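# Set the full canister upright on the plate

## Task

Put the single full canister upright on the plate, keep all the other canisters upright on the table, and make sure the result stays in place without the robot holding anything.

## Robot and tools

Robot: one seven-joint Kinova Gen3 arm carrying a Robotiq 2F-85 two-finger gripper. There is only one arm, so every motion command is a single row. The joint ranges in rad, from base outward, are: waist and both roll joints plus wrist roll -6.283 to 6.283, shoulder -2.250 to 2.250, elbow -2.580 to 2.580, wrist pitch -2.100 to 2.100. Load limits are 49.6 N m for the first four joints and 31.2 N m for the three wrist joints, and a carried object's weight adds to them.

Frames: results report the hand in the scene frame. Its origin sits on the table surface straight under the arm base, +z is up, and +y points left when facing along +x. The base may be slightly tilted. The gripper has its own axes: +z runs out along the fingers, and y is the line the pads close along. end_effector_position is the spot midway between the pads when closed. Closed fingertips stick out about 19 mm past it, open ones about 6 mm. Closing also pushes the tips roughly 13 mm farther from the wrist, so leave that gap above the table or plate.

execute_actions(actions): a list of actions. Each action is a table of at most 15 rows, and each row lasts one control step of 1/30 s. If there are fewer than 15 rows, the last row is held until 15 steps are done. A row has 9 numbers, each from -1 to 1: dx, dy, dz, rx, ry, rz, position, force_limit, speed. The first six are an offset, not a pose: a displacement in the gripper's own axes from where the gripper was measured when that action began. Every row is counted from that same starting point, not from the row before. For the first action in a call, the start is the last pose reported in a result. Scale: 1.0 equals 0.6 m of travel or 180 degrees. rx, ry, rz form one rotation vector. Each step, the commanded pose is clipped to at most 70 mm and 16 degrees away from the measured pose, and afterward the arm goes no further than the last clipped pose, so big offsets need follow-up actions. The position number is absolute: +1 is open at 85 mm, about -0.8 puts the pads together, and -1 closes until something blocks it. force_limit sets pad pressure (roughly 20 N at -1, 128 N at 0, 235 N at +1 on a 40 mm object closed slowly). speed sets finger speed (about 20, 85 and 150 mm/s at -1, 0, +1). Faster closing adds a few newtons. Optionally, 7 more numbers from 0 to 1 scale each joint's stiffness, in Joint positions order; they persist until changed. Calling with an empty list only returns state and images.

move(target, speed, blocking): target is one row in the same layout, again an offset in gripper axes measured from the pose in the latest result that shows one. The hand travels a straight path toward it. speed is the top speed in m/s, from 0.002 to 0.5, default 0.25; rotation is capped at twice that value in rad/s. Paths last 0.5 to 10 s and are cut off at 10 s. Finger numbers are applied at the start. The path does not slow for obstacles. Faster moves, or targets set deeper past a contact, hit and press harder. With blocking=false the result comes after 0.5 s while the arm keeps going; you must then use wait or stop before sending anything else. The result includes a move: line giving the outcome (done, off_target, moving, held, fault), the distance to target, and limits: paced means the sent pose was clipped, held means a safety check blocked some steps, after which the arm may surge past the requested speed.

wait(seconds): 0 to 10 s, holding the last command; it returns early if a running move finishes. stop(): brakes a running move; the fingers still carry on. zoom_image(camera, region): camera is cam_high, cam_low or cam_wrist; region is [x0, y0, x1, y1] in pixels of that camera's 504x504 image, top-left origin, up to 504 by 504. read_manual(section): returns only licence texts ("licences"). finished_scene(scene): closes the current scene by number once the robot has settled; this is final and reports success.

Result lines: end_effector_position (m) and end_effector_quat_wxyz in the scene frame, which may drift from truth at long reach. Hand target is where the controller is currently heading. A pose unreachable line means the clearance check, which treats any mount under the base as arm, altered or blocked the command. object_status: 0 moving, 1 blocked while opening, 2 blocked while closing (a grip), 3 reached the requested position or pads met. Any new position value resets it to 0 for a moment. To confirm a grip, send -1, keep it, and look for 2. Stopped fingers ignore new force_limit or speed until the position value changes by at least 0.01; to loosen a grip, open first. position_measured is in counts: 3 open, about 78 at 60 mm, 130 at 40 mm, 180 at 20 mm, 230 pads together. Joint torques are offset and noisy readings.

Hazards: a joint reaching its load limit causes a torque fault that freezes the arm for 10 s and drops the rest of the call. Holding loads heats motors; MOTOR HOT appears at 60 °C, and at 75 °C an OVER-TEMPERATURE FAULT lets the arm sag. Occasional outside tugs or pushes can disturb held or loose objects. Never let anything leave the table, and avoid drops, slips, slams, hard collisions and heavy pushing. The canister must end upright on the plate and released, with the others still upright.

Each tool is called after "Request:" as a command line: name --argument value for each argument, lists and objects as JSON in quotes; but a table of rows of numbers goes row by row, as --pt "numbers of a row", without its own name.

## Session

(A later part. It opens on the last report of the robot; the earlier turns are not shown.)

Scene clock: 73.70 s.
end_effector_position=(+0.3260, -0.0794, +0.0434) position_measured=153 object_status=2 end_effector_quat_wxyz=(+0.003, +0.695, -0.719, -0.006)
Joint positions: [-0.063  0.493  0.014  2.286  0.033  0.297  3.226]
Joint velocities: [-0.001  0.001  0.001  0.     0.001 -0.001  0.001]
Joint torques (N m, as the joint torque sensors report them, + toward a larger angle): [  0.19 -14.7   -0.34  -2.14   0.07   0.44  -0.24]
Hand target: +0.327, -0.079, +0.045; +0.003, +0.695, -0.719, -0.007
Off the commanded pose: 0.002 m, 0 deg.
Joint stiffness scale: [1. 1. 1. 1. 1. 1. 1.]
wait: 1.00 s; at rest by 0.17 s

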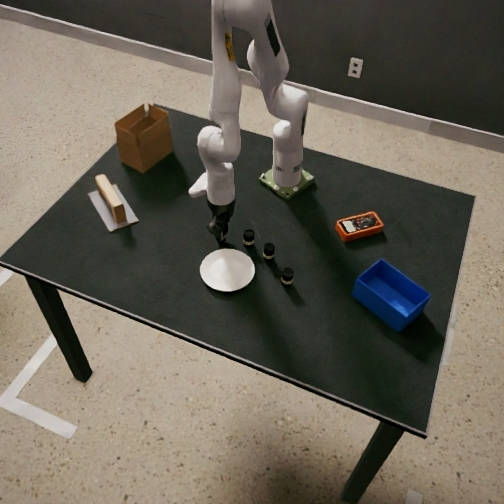

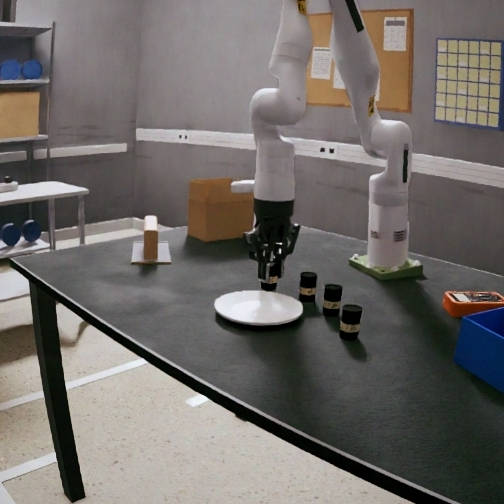

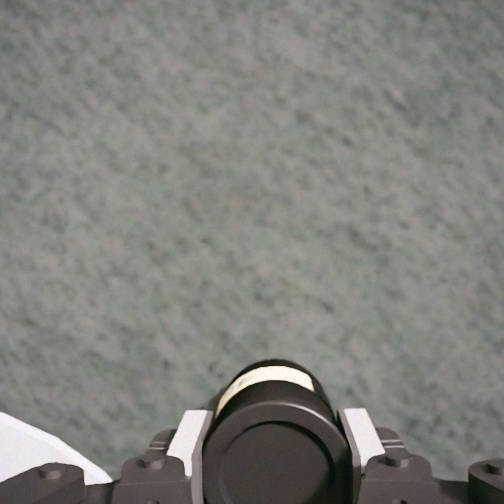

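Request:
move --target '[0,0,0.0095,0,0,0,-1,-0.7,0]' --speed 0.03

Request:
wait --seconds 1

Request:
wait --seconds 0.3

Request:
wait --seconds 0.3

Request:
wait --seconds 0.3

Request:
move --target '[0,0,0,0,0,0,0.4,-0.7,0]'

Request:
wait --seconds 0.3

Request:
wait --seconds 0.3

Request:
wait --seconds 0.3

Request:
move --target '[0,0,-0.075,0,0,0,0.4,-0.7,0]' --speed 0.15

Request:
move --target '[-0.396,-0.1,0,0,0,0,0.4,-0.7,0]'

Scene clock: 82.47 s.
end_effector_position=(+0.3264, -0.0793, +0.0394) position_measured=153 object_status=2 end_effector_quat_wxyz=(+0.004, +0.695, -0.719, -0.007)
Joint positions: [-0.063  0.506  0.014  2.286  0.033  0.285  3.226]
Joint velocities: [-0.     0.005 -0.    -0.    -0.    -0.001 -0.   ]
Joint torques (N m, as the joint torque sensors report them, + toward a larger angle): [  0.18 -14.46  -0.28  -1.99   0.     0.29  -0.28]
Hand target: +0.326, -0.079, +0.038; +0.003, +0.695, -0.719, -0.006
Off the commanded pose: 0.002 m, 0 deg.
Joint stiffness scale: [1. 1. 1. 1. 1. 1. 1.]
move: done

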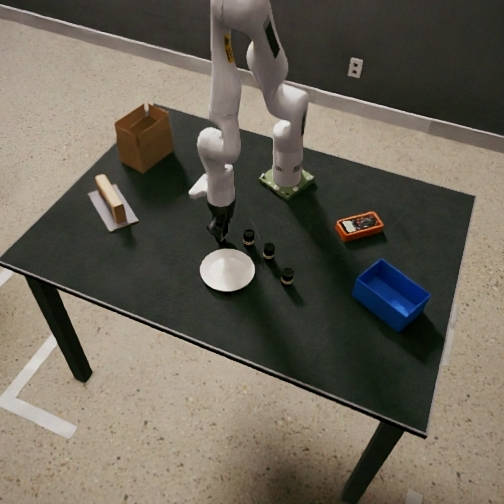

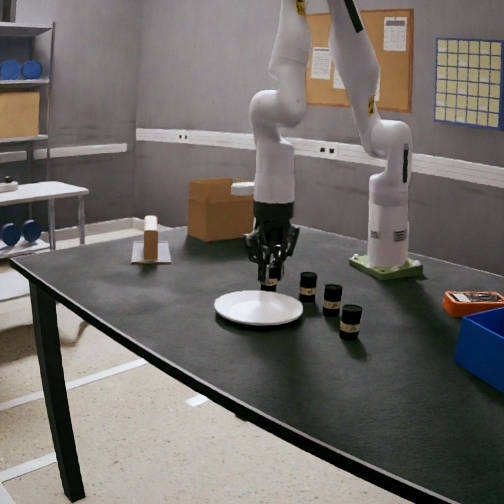

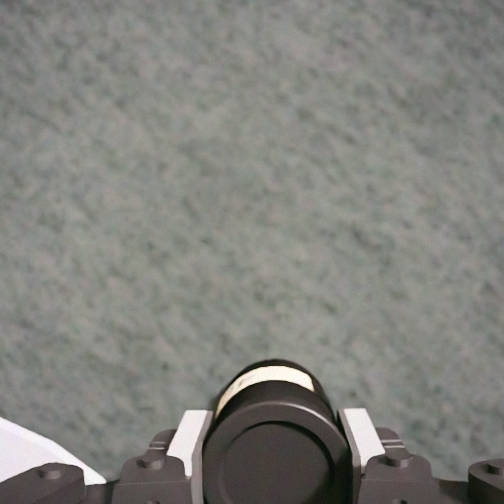

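Scene clock: 83.47 s.
end_effector_position=(+0.3262, -0.0793, +0.0392) position_measured=153 object_status=2 end_effector_quat_wxyz=(+0.004, +0.695, -0.719, -0.007)
Joint positions: [-0.063  0.507  0.014  2.286  0.033  0.285  3.226]
Joint velocities: [-0.     0.    -0.001 -0.    -0.     0.    -0.   ]
Joint torques (N m, as the joint torque sensors report them, + toward a larger angle): [  0.31 -14.7   -0.38  -1.89   0.04   0.43  -0.21]
Hand target: +0.326, -0.079, +0.038; +0.003, +0.695, -0.719, -0.006
Off the commanded pose: 0.002 m, 0 deg.
Joint stiffness scale: [1. 1. 1. 1. 1. 1. 1.]
wait: 1.00 s; at rest by 0.17 s

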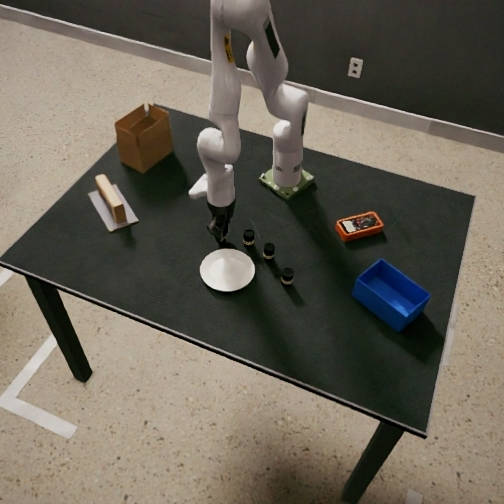

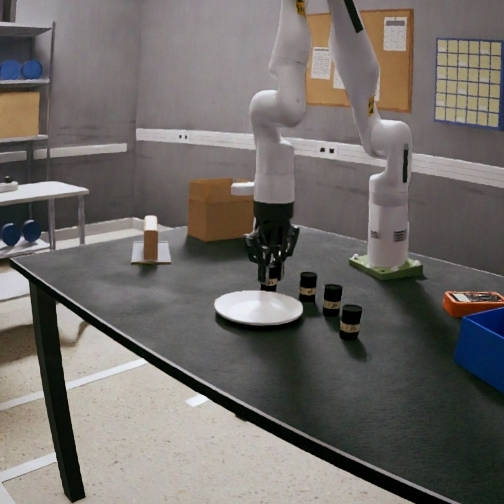

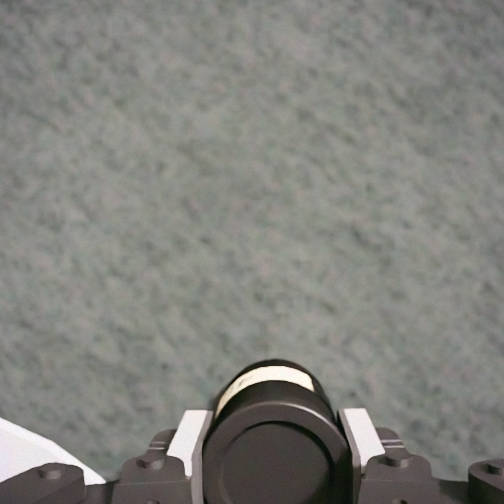

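Scene clock: 83.77 s.
end_effector_position=(+0.3262, -0.0793, +0.0392) position_measured=153 object_status=2 end_effector_quat_wxyz=(+0.004, +0.695, -0.719, -0.007)
Joint positions: [-0.063  0.507  0.014  2.286  0.033  0.285  3.226]
Joint velocities: [ 0.001  0.    -0.     0.    -0.     0.001 -0.   ]
Joint torques (N m, as the joint torque sensors report them, + toward a larger angle): [  0.27 -14.74  -0.39  -2.11  -0.01   0.44  -0.27]
Hand target: +0.326, -0.079, +0.038; +0.003, +0.695, -0.719, -0.006
Off the commanded pose: 0.002 m, 0 deg.
Joint stiffness scale: [1. 1. 1. 1. 1. 1. 1.]
wait: 0.30 s; at rest by 0.17 s

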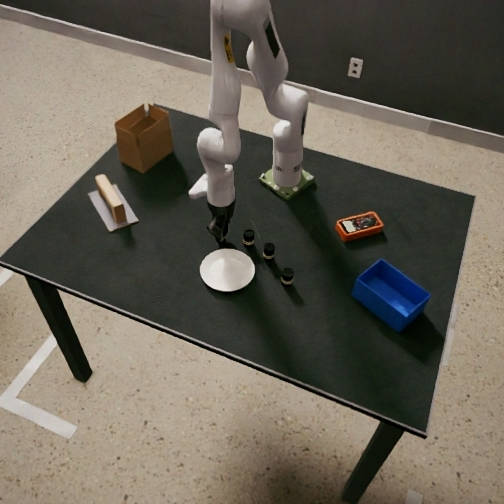

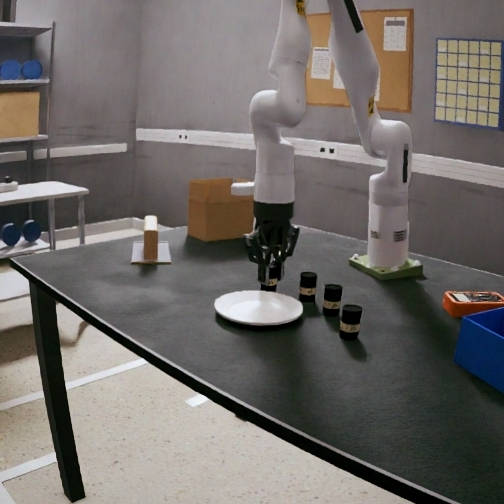

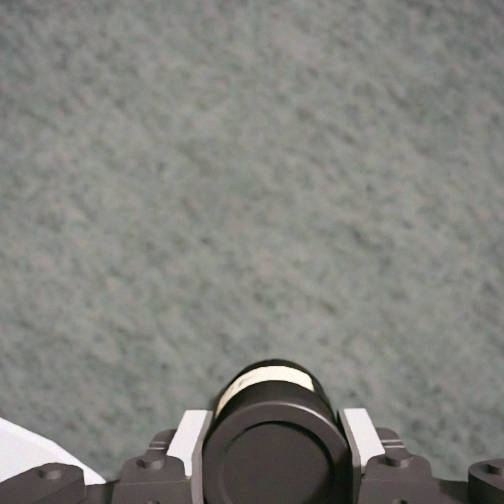

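Scene clock: 84.07 s.
end_effector_position=(+0.3262, -0.0793, +0.0392) position_measured=153 object_status=2 end_effector_quat_wxyz=(+0.004, +0.695, -0.719, -0.007)
Joint positions: [-0.063  0.507  0.014  2.286  0.033  0.285  3.226]
Joint velocities: [-0.    -0.    -0.     0.    -0.     0.001 -0.001]
Joint torques (N m, as the joint torque sensors report them, + toward a larger angle): [  0.09 -14.75  -0.36  -1.99   0.04   0.53  -0.35]
Hand target: +0.326, -0.079, +0.038; +0.003, +0.695, -0.719, -0.006
Off the commanded pose: 0.002 m, 0 deg.
Joint stiffness scale: [1. 1. 1. 1. 1. 1. 1.]
wait: 0.30 s; at rest by 0.17 s

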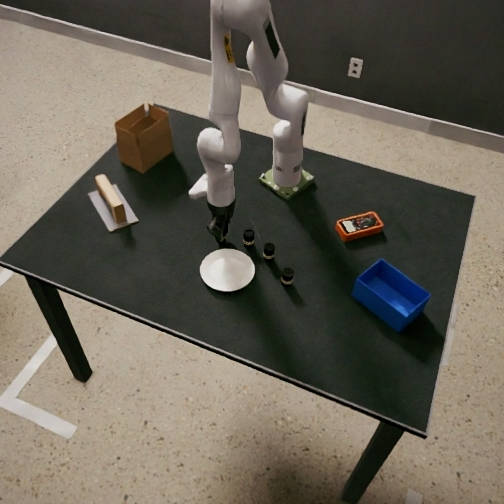

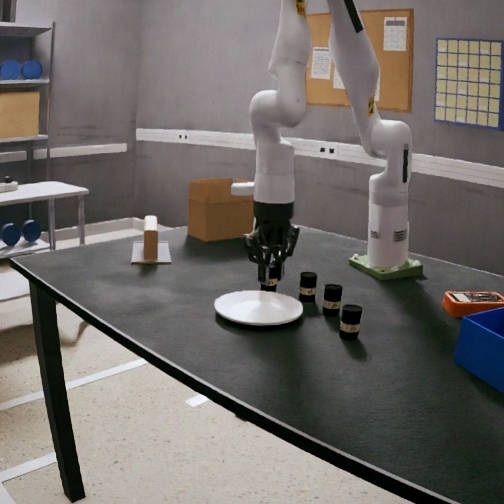

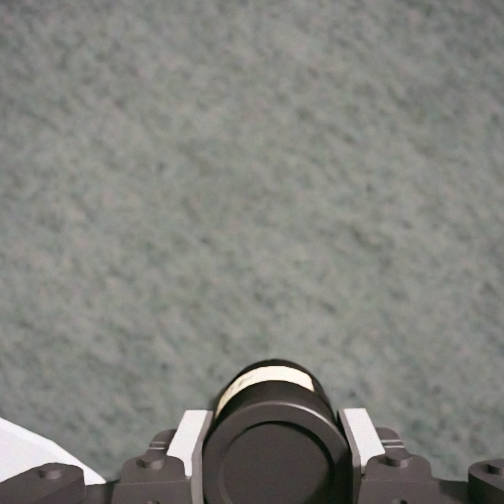

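Scene clock: 84.37 s.
end_effector_position=(+0.3262, -0.0793, +0.0392) position_measured=153 object_status=2 end_effector_quat_wxyz=(+0.004, +0.695, -0.719, -0.007)
Joint positions: [-0.063  0.507  0.014  2.286  0.033  0.285  3.226]
Joint velocities: [-0.    -0.     0.    -0.     0.    -0.001  0.   ]
Joint torques (N m, as the joint torque sensors report them, + toward a larger angle): [  0.1  -14.73  -0.4   -2.05  -0.03   0.42  -0.23]
Hand target: +0.326, -0.079, +0.038; +0.003, +0.695, -0.719, -0.006
Off the commanded pose: 0.002 m, 0 deg.
Joint stiffness scale: [1. 1. 1. 1. 1. 1. 1.]
wait: 0.30 s; at rest by 0.17 s

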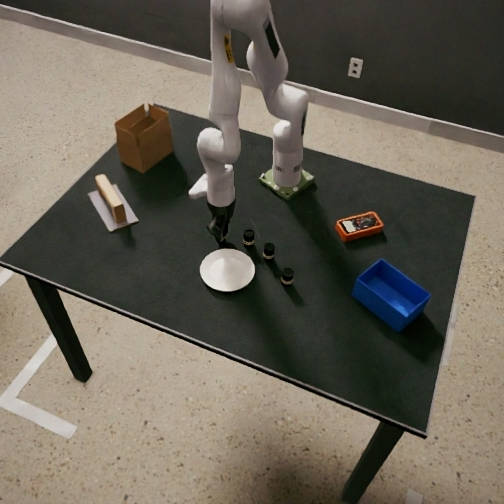

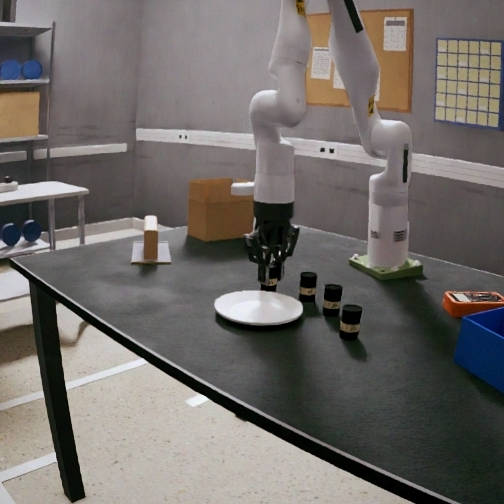

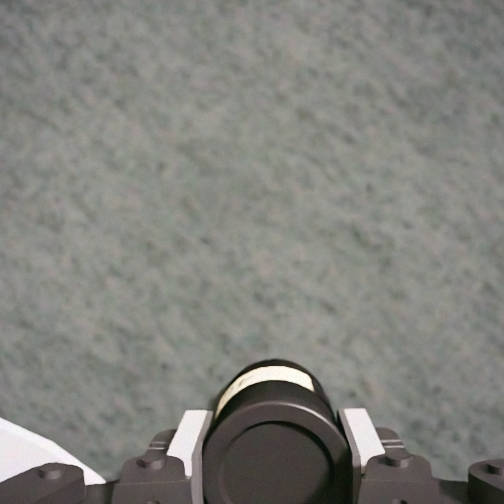

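Scene clock: 85.07 s.
end_effector_position=(+0.3262, -0.0793, +0.0392) position_measured=78 object_status=0 end_effector_quat_wxyz=(+0.004, +0.695, -0.719, -0.007)
Joint positions: [-0.063  0.507  0.014  2.286  0.033  0.285  3.226]
Joint velocities: [-0.     0.     0.001 -0.    -0.    -0.    -0.001]
Joint torques (N m, as the joint torque sensors report them, + toward a larger angle): [  0.13 -14.7   -0.25  -1.92   0.02   0.39  -0.31]
Hand target: +0.326, -0.079, +0.039; +0.004, +0.695, -0.719, -0.007
Off the commanded pose: 0.000 m, 0 deg.
Joint stiffness scale: [1. 1. 1. 1. 1. 1. 1.]
move: done

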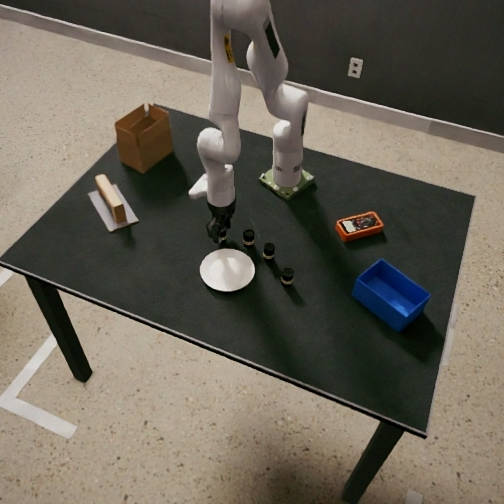

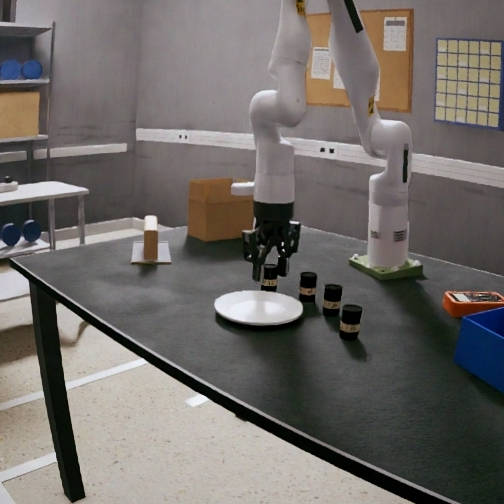

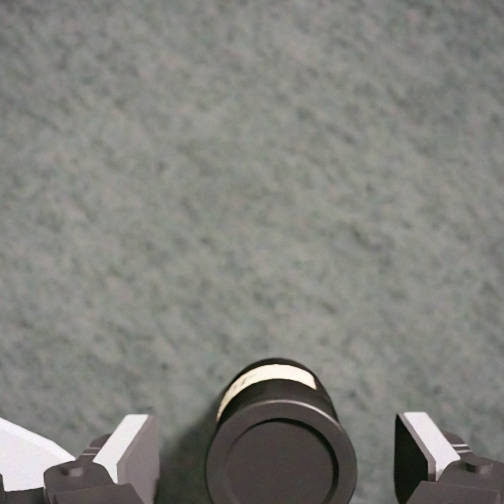

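Scene clock: 85.37 s.
end_effector_position=(+0.3262, -0.0793, +0.0392) position_measured=78 object_status=3 end_effector_quat_wxyz=(+0.004, +0.695, -0.719, -0.007)
Joint positions: [-0.063  0.507  0.014  2.286  0.033  0.285  3.226]
Joint velocities: [ 0.001  0.001  0.     0.    -0.001  0.     0.001]
Joint torques (N m, as the joint torque sensors report them, + toward a larger angle): [  0.13 -14.7   -0.22  -1.85   0.05   0.43  -0.24]
Hand target: +0.326, -0.079, +0.039; +0.004, +0.695, -0.719, -0.007
Off the commanded pose: 0.000 m, 0 deg.
Joint stiffness scale: [1. 1. 1. 1. 1. 1. 1.]
wait: 0.30 s; at rest by 0.17 s

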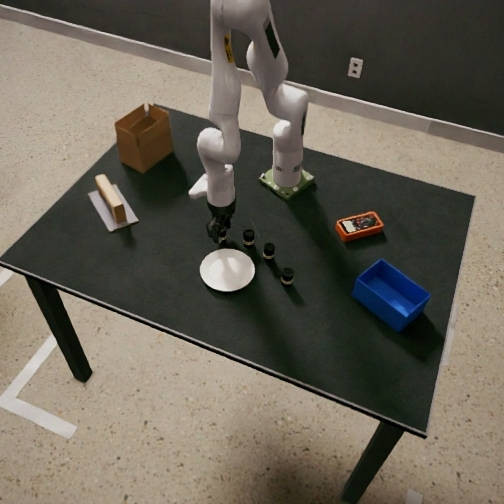

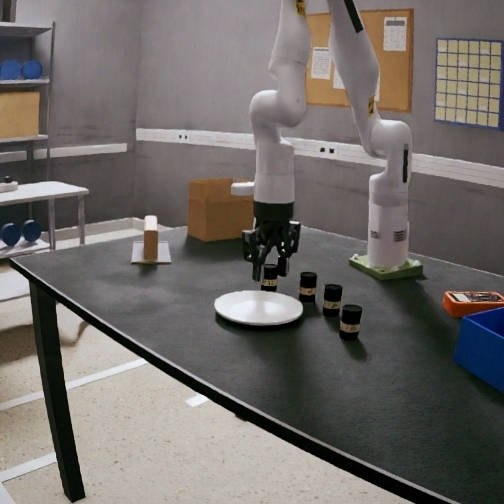

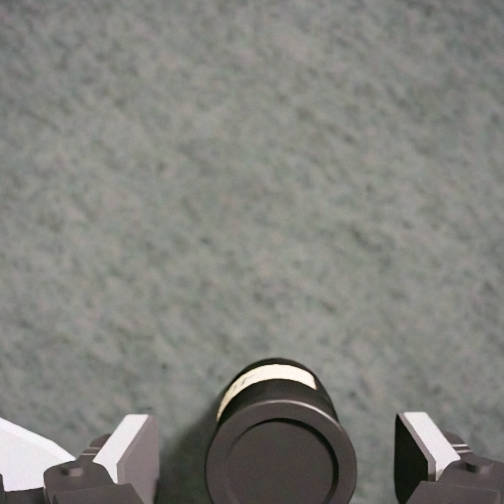

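Scene clock: 85.67 s.
end_effector_position=(+0.3262, -0.0793, +0.0392) position_measured=78 object_status=3 end_effector_quat_wxyz=(+0.004, +0.695, -0.719, -0.007)
Joint positions: [-0.063  0.507  0.014  2.286  0.033  0.285  3.226]
Joint velocities: [ 0.     0.    -0.001 -0.    -0.    -0.     0.002]
Joint torques (N m, as the joint torque sensors report them, + toward a larger angle): [  0.17 -14.64  -0.3   -1.95  -0.04   0.41  -0.28]
Hand target: +0.326, -0.079, +0.039; +0.004, +0.695, -0.719, -0.007
Off the commanded pose: 0.000 m, 0 deg.
Joint stiffness scale: [1. 1. 1. 1. 1. 1. 1.]
wait: 0.30 s; at rest by 0.17 s

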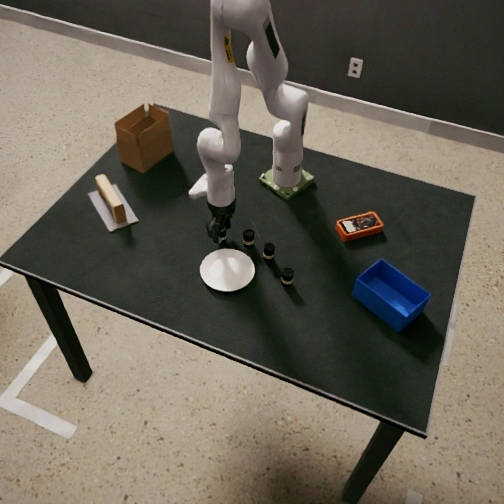

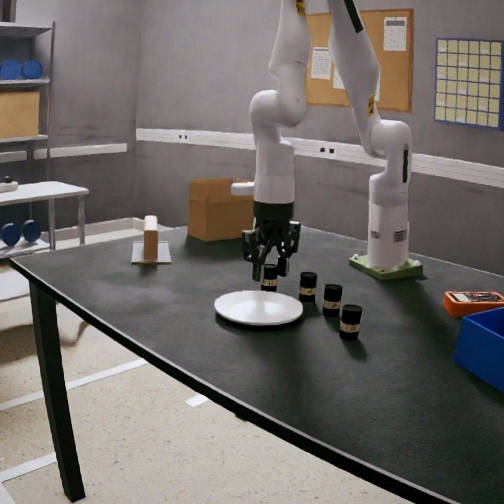

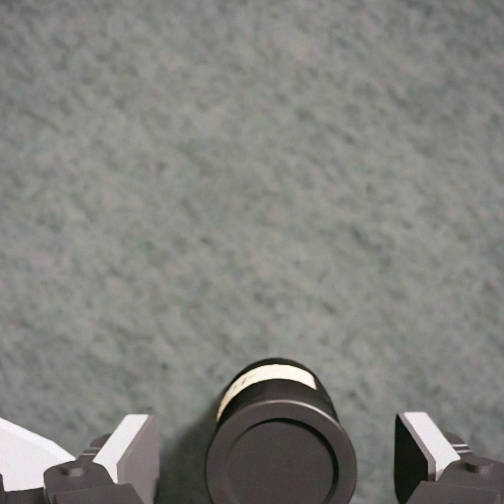

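Scene clock: 85.97 s.
end_effector_position=(+0.3262, -0.0793, +0.0392) position_measured=78 object_status=3 end_effector_quat_wxyz=(+0.004, +0.695, -0.719, -0.007)
Joint positions: [-0.063  0.507  0.014  2.286  0.033  0.285  3.226]
Joint velocities: [ 0.002 -0.    -0.     0.    -0.001 -0.     0.003]
Joint torques (N m, as the joint torque sensors report them, + toward a larger angle): [  0.16 -14.72  -0.37  -1.97   0.01   0.39  -0.32]
Hand target: +0.326, -0.079, +0.039; +0.004, +0.695, -0.719, -0.007
Off the commanded pose: 0.000 m, 0 deg.
Joint stiffness scale: [1. 1. 1. 1. 1. 1. 1.]
wait: 0.30 s; at rest by 0.17 s

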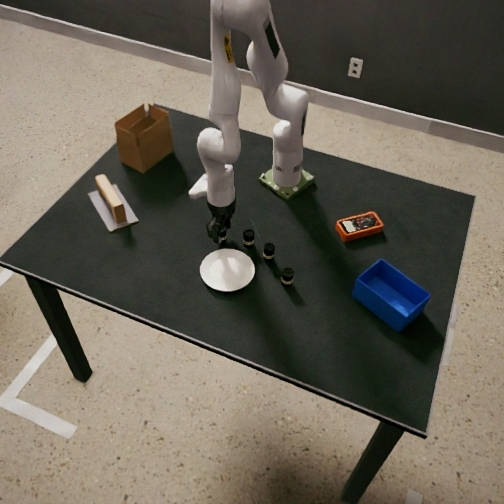

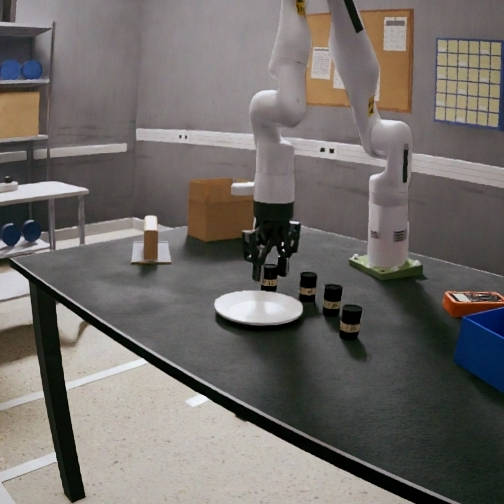

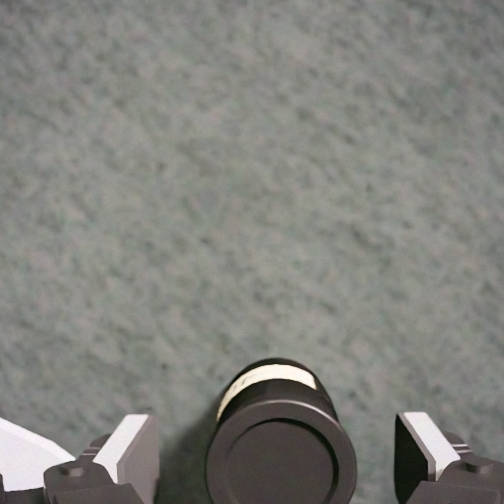

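Scene clock: 86.90 s.
end_effector_position=(+0.3259, -0.0802, +0.0822) position_measured=78 object_status=3 end_effector_quat_wxyz=(+0.005, +0.695, -0.719, -0.007)
Joint positions: [-0.063  0.381  0.011  2.257  0.033  0.44   3.226]
Joint velocities: [ 0.001 -0.005 -0.     0.     0.     0.001  0.002]
Joint torques (N m, as the joint torque sensors report them, + toward a larger angle): [  0.24 -13.71  -0.47  -3.42   0.06   0.45  -0.27]
Hand target: +0.327, -0.080, +0.084; +0.004, +0.695, -0.719, -0.007
Off the commanded pose: 0.002 m, 0 deg.
Joint stiffness scale: [1. 1. 1. 1. 1. 1. 1.]
move: done

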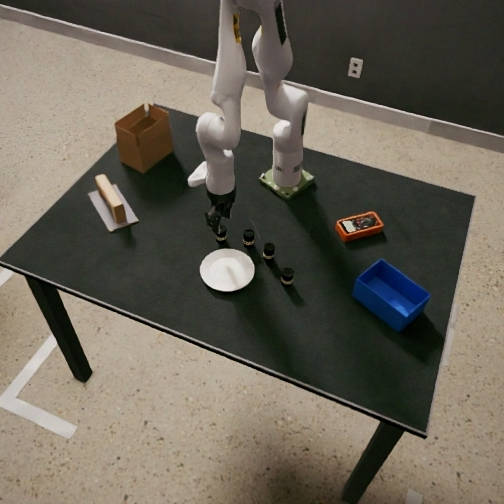

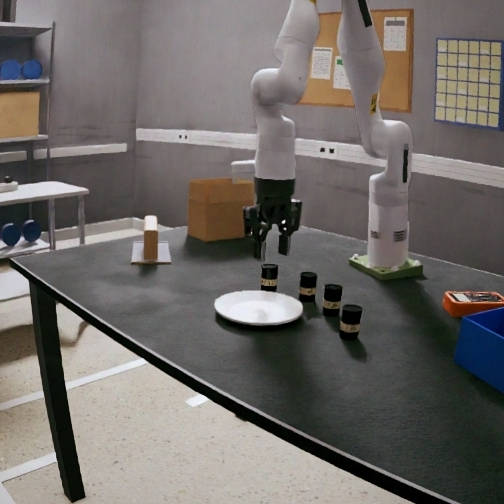

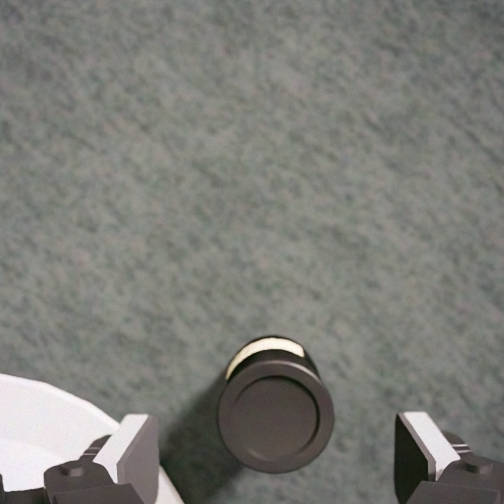

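Scene clock: 88.47 s.
end_effector_position=(+0.3945, +0.1565, +0.0829) position_measured=78 object_status=3 end_effector_quat_wxyz=(-0.001, +0.695, -0.719, -0.008)
Joint positions: [-0.688  0.527  0.008  1.962  0.075  0.604  2.566]
Joint velocities: [-0.016  0.005  0.014 -0.    -0.001 -0.    -0.   ]
Joint torques (N m, as the joint torque sensors report them, + toward a larger angle): [ -0.23 -17.74  -0.95  -4.72   0.13   0.41  -0.3 ]
Hand target: +0.394, +0.156, +0.082; +0.004, +0.695, -0.719, -0.007
Off the commanded pose: 0.002 m, 1 deg.
Joint stiffness scale: [1. 1. 1. 1. 1. 1. 1.]
move: done

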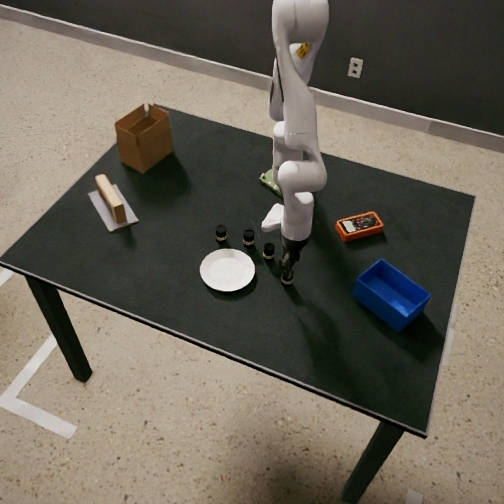

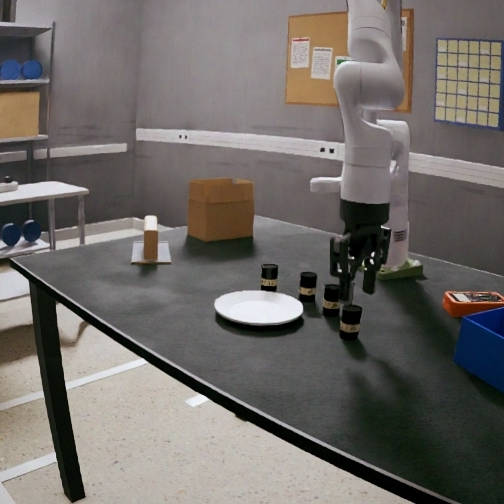

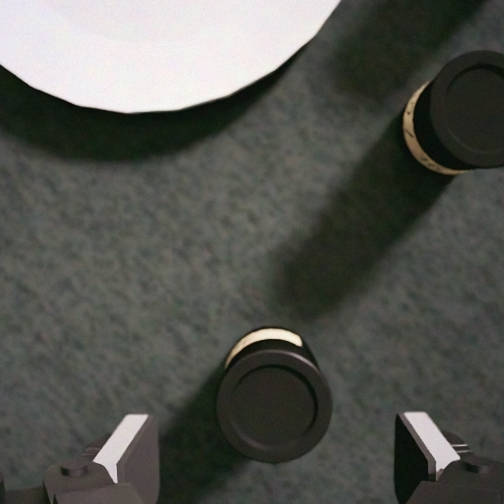

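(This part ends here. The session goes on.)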